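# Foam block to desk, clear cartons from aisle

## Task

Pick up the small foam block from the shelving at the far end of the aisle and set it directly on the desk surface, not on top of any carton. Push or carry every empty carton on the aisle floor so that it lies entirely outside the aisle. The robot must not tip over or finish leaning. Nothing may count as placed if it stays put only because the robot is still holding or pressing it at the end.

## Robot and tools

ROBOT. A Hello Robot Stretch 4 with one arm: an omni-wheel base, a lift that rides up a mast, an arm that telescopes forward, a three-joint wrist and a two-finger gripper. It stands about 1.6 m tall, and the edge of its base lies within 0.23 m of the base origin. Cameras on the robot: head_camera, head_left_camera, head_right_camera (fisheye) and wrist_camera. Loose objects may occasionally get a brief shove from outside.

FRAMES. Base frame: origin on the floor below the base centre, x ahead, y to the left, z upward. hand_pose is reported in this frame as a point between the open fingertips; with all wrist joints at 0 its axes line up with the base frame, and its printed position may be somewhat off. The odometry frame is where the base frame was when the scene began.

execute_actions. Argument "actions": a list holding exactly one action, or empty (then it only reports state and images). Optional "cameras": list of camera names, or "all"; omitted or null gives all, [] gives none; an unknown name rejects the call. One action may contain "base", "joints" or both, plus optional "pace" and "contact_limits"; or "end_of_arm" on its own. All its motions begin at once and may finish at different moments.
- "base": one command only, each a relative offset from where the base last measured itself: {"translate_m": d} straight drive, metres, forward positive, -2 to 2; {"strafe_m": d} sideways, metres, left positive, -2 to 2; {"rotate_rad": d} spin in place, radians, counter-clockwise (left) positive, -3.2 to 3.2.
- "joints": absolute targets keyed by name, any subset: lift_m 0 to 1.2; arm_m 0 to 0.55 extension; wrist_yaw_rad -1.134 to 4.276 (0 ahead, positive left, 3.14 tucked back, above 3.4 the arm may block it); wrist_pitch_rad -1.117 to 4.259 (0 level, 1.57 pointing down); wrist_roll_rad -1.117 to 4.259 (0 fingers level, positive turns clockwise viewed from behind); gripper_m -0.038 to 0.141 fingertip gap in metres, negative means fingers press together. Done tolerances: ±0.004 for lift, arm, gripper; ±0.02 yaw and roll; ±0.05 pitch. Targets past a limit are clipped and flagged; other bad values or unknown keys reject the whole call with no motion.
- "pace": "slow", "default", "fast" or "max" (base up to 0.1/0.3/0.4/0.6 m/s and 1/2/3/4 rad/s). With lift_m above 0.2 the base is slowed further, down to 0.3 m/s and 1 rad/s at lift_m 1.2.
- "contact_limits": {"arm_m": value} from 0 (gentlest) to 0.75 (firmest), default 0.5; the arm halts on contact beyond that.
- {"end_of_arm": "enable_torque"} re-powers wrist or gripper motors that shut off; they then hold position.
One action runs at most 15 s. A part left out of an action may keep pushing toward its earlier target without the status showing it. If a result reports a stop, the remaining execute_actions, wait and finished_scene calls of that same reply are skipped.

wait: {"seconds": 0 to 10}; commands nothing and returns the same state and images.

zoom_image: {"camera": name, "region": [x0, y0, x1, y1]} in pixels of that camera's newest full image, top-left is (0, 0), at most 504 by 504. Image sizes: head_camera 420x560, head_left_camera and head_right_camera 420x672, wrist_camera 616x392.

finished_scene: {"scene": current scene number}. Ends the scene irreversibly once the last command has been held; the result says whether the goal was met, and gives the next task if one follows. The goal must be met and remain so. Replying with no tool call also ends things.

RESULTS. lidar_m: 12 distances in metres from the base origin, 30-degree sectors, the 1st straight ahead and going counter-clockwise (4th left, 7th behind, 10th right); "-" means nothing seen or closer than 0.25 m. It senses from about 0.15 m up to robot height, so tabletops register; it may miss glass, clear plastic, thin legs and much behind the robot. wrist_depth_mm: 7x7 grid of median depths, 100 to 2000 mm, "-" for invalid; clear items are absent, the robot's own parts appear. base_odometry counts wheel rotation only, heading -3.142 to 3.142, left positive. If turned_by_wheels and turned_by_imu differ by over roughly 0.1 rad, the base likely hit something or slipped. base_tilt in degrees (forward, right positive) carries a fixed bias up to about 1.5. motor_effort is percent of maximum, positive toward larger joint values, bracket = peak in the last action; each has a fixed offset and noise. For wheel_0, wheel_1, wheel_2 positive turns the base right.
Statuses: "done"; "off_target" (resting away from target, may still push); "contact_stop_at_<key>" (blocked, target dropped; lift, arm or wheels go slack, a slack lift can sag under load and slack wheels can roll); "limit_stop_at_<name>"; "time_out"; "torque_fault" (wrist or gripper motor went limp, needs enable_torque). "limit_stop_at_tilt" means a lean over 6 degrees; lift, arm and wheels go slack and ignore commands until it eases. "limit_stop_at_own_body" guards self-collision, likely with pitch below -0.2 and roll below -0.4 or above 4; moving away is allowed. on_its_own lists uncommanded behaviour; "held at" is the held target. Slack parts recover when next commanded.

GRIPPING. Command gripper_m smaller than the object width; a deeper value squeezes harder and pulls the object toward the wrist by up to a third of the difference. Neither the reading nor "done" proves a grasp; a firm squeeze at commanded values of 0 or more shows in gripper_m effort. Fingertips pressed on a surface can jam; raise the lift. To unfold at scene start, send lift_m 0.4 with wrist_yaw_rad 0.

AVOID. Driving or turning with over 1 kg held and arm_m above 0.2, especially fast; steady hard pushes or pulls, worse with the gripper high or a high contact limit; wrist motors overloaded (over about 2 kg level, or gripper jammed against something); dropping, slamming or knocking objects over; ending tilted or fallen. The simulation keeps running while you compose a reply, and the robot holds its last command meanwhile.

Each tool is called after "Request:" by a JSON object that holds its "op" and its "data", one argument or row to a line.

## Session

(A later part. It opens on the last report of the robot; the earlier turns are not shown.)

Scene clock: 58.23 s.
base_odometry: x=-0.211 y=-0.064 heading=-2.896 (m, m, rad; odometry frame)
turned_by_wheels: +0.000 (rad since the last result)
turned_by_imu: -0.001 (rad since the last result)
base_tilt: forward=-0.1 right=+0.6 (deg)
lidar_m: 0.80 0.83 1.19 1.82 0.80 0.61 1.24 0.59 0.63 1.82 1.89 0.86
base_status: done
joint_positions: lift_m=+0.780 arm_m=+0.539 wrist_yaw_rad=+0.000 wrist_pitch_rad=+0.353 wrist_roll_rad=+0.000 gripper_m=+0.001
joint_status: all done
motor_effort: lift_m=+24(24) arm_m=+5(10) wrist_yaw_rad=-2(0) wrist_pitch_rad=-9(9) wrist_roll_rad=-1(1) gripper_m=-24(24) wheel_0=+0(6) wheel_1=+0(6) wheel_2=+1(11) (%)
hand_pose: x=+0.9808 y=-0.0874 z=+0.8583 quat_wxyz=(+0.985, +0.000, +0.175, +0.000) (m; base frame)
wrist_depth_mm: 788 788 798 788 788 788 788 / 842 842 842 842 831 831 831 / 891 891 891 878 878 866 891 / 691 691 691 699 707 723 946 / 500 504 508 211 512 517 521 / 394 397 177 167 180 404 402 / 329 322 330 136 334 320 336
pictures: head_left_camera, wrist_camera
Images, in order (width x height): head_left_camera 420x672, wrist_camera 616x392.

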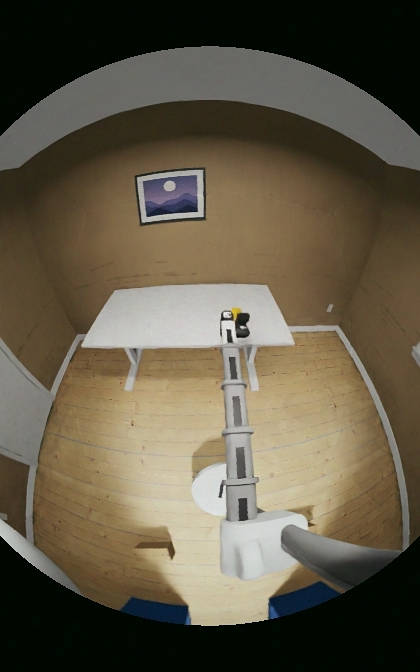

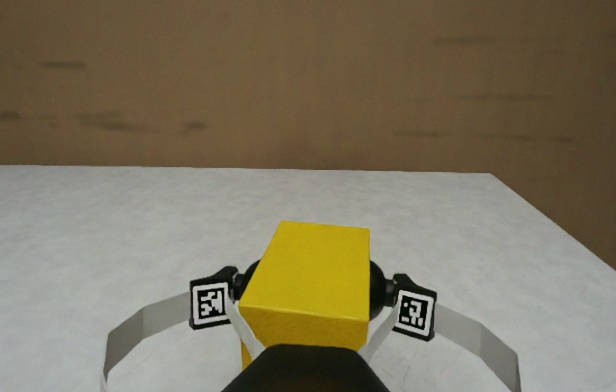

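Request:
{"op": "execute_actions", "data": {
  "actions": [
    {"joints":{"lift_m":0.674}}
  ],
  "cameras": []
}}

Request:
{"op": "execute_actions", "data": {
  "actions": [
    {"joints":{"gripper_m":0.1}}
  ],
  "cameras": []
}}

Request:
{"op": "execute_actions", "data": {
  "actions": [
    {"joints":{"lift_m":0.74,"arm_m":0.45},"pace":"fast"}
  ],
  "cameras": ["wrist_camera"]
}}

Scene clock: 60.03 s.
base_odometry: x=-0.211 y=-0.064 heading=-2.896 (m, m, rad; odometry frame)
turned_by_wheels: +0.000 (rad since the last result)
turned_by_imu: +0.000 (rad since the last result)
base_tilt: forward=+0.0 right=+0.7 (deg)
lidar_m: 0.77 0.84 1.15 1.80 0.78 0.61 1.28 0.62 0.60 1.80 1.86 0.83
base_status: not commanded
joint_positions: lift_m=+0.674 arm_m=+0.539 wrist_yaw_rad=+0.000 wrist_pitch_rad=+0.353 wrist_roll_rad=+0.000 gripper_m=+0.001
joint_status: all done
motor_effort: lift_m=+16(25) arm_m=+5(5) wrist_yaw_rad=+1(1) wrist_pitch_rad=-9(9) wrist_roll_rad=-2(1) gripper_m=-26(24) wheel_0=+0(0) wheel_1=+0(0) wheel_2=+2(2) (%)
hand_pose: x=+0.9808 y=-0.0874 z=+0.7530 quat_wxyz=(+0.985, +0.000, +0.175, +0.000) (m; base frame)
wrist_depth_mm: 788 788 798 798 798 798 788 / 820 854 842 831 854 831 831 / 668 676 676 676 683 699 866 / 421 418 427 430 427 433 433 / 306 307 310 211 314 312 314 / 240 241 178 167 180 247 247 / 200 196 200 136 202 195 204
pictures: none
No camera images: the call's "cameras" was empty. Leave "cameras" out to get every camera's image.

Scene clock: 61.83 s.
base_odometry: x=-0.211 y=-0.064 heading=-2.896 (m, m, rad; odometry frame)
turned_by_wheels: +0.000 (rad since the last result)
turned_by_imu: +0.000 (rad since the last result)
base_tilt: forward=+0.0 right=+0.6 (deg)
lidar_m: 0.82 0.83 1.18 1.79 0.77 0.62 1.27 0.60 0.60 1.83 1.87 0.84
base_status: not commanded
joint_positions: lift_m=+0.674 arm_m=+0.539 wrist_yaw_rad=+0.000 wrist_pitch_rad=+0.353 wrist_roll_rad=+0.000 gripper_m=+0.100
joint_status: all done
motor_effort: lift_m=+16(16) arm_m=+5(5) wrist_yaw_rad=-2(0) wrist_pitch_rad=-9(9) wrist_roll_rad=-3(1) gripper_m=-2(23) wheel_0=+0(0) wheel_1=+0(0) wheel_2=+1(1) (%)
hand_pose: x=+0.9808 y=-0.0874 z=+0.7530 quat_wxyz=(+0.985, +0.000, +0.175, +0.000) (m; base frame)
wrist_depth_mm: 788 788 788 788 809 788 798 / 831 831 842 820 831 831 831 / 661 668 676 676 691 699 878 / 421 421 424 427 430 436 439 / 306 307 310 227 298 315 315 / 241 242 196 185 195 246 246 / 201 199 202 122 202 202 205
pictures: none
No camera images: the call's "cameras" was empty. Leave "cameras" out to get every camera's image.

Scene clock: 62.90 s.
base_odometry: x=-0.211 y=-0.064 heading=-2.896 (m, m, rad; odometry frame)
turned_by_wheels: +0.000 (rad since the last result)
turned_by_imu: +0.000 (rad since the last result)
base_tilt: forward=+0.0 right=+0.7 (deg)
lidar_m: 0.83 0.86 1.17 1.81 0.80 0.62 1.24 0.59 0.60 1.81 1.87 0.86
base_status: not commanded
joint_positions: lift_m=+0.740 arm_m=+0.451 wrist_yaw_rad=+0.000 wrist_pitch_rad=+0.352 wrist_roll_rad=+0.000 gripper_m=+0.100
joint_status: all done
motor_effort: lift_m=+25(27) arm_m=-6(3) wrist_yaw_rad=-1(2) wrist_pitch_rad=-8(8) wrist_roll_rad=-3(3) gripper_m=-3(2) wheel_0=+0(0) wheel_1=+0(0) wheel_2=+2(1) (%)
hand_pose: x=+0.8926 y=-0.0875 z=+0.8184 quat_wxyz=(+0.985, +0.000, +0.175, +0.000) (m; base frame)
wrist_depth_mm: 878 854 866 866 866 878 866 / 917 917 917 904 917 917 917 / 960 946 946 931 946 960 960 / 580 591 591 597 603 603 1008 / 427 430 439 415 442 439 439 / 336 338 218 293 200 345 345 / 281 278 282 122 283 282 286
pictures: wrist_camera
Images, in order (width x height): wrist_camera 616x392.

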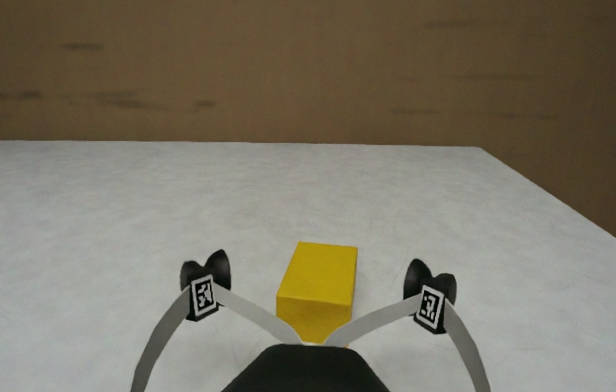

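Request:
{"op": "finished_scene", "data": {
  "scene": 2
}}

The scene is finished: the task was done.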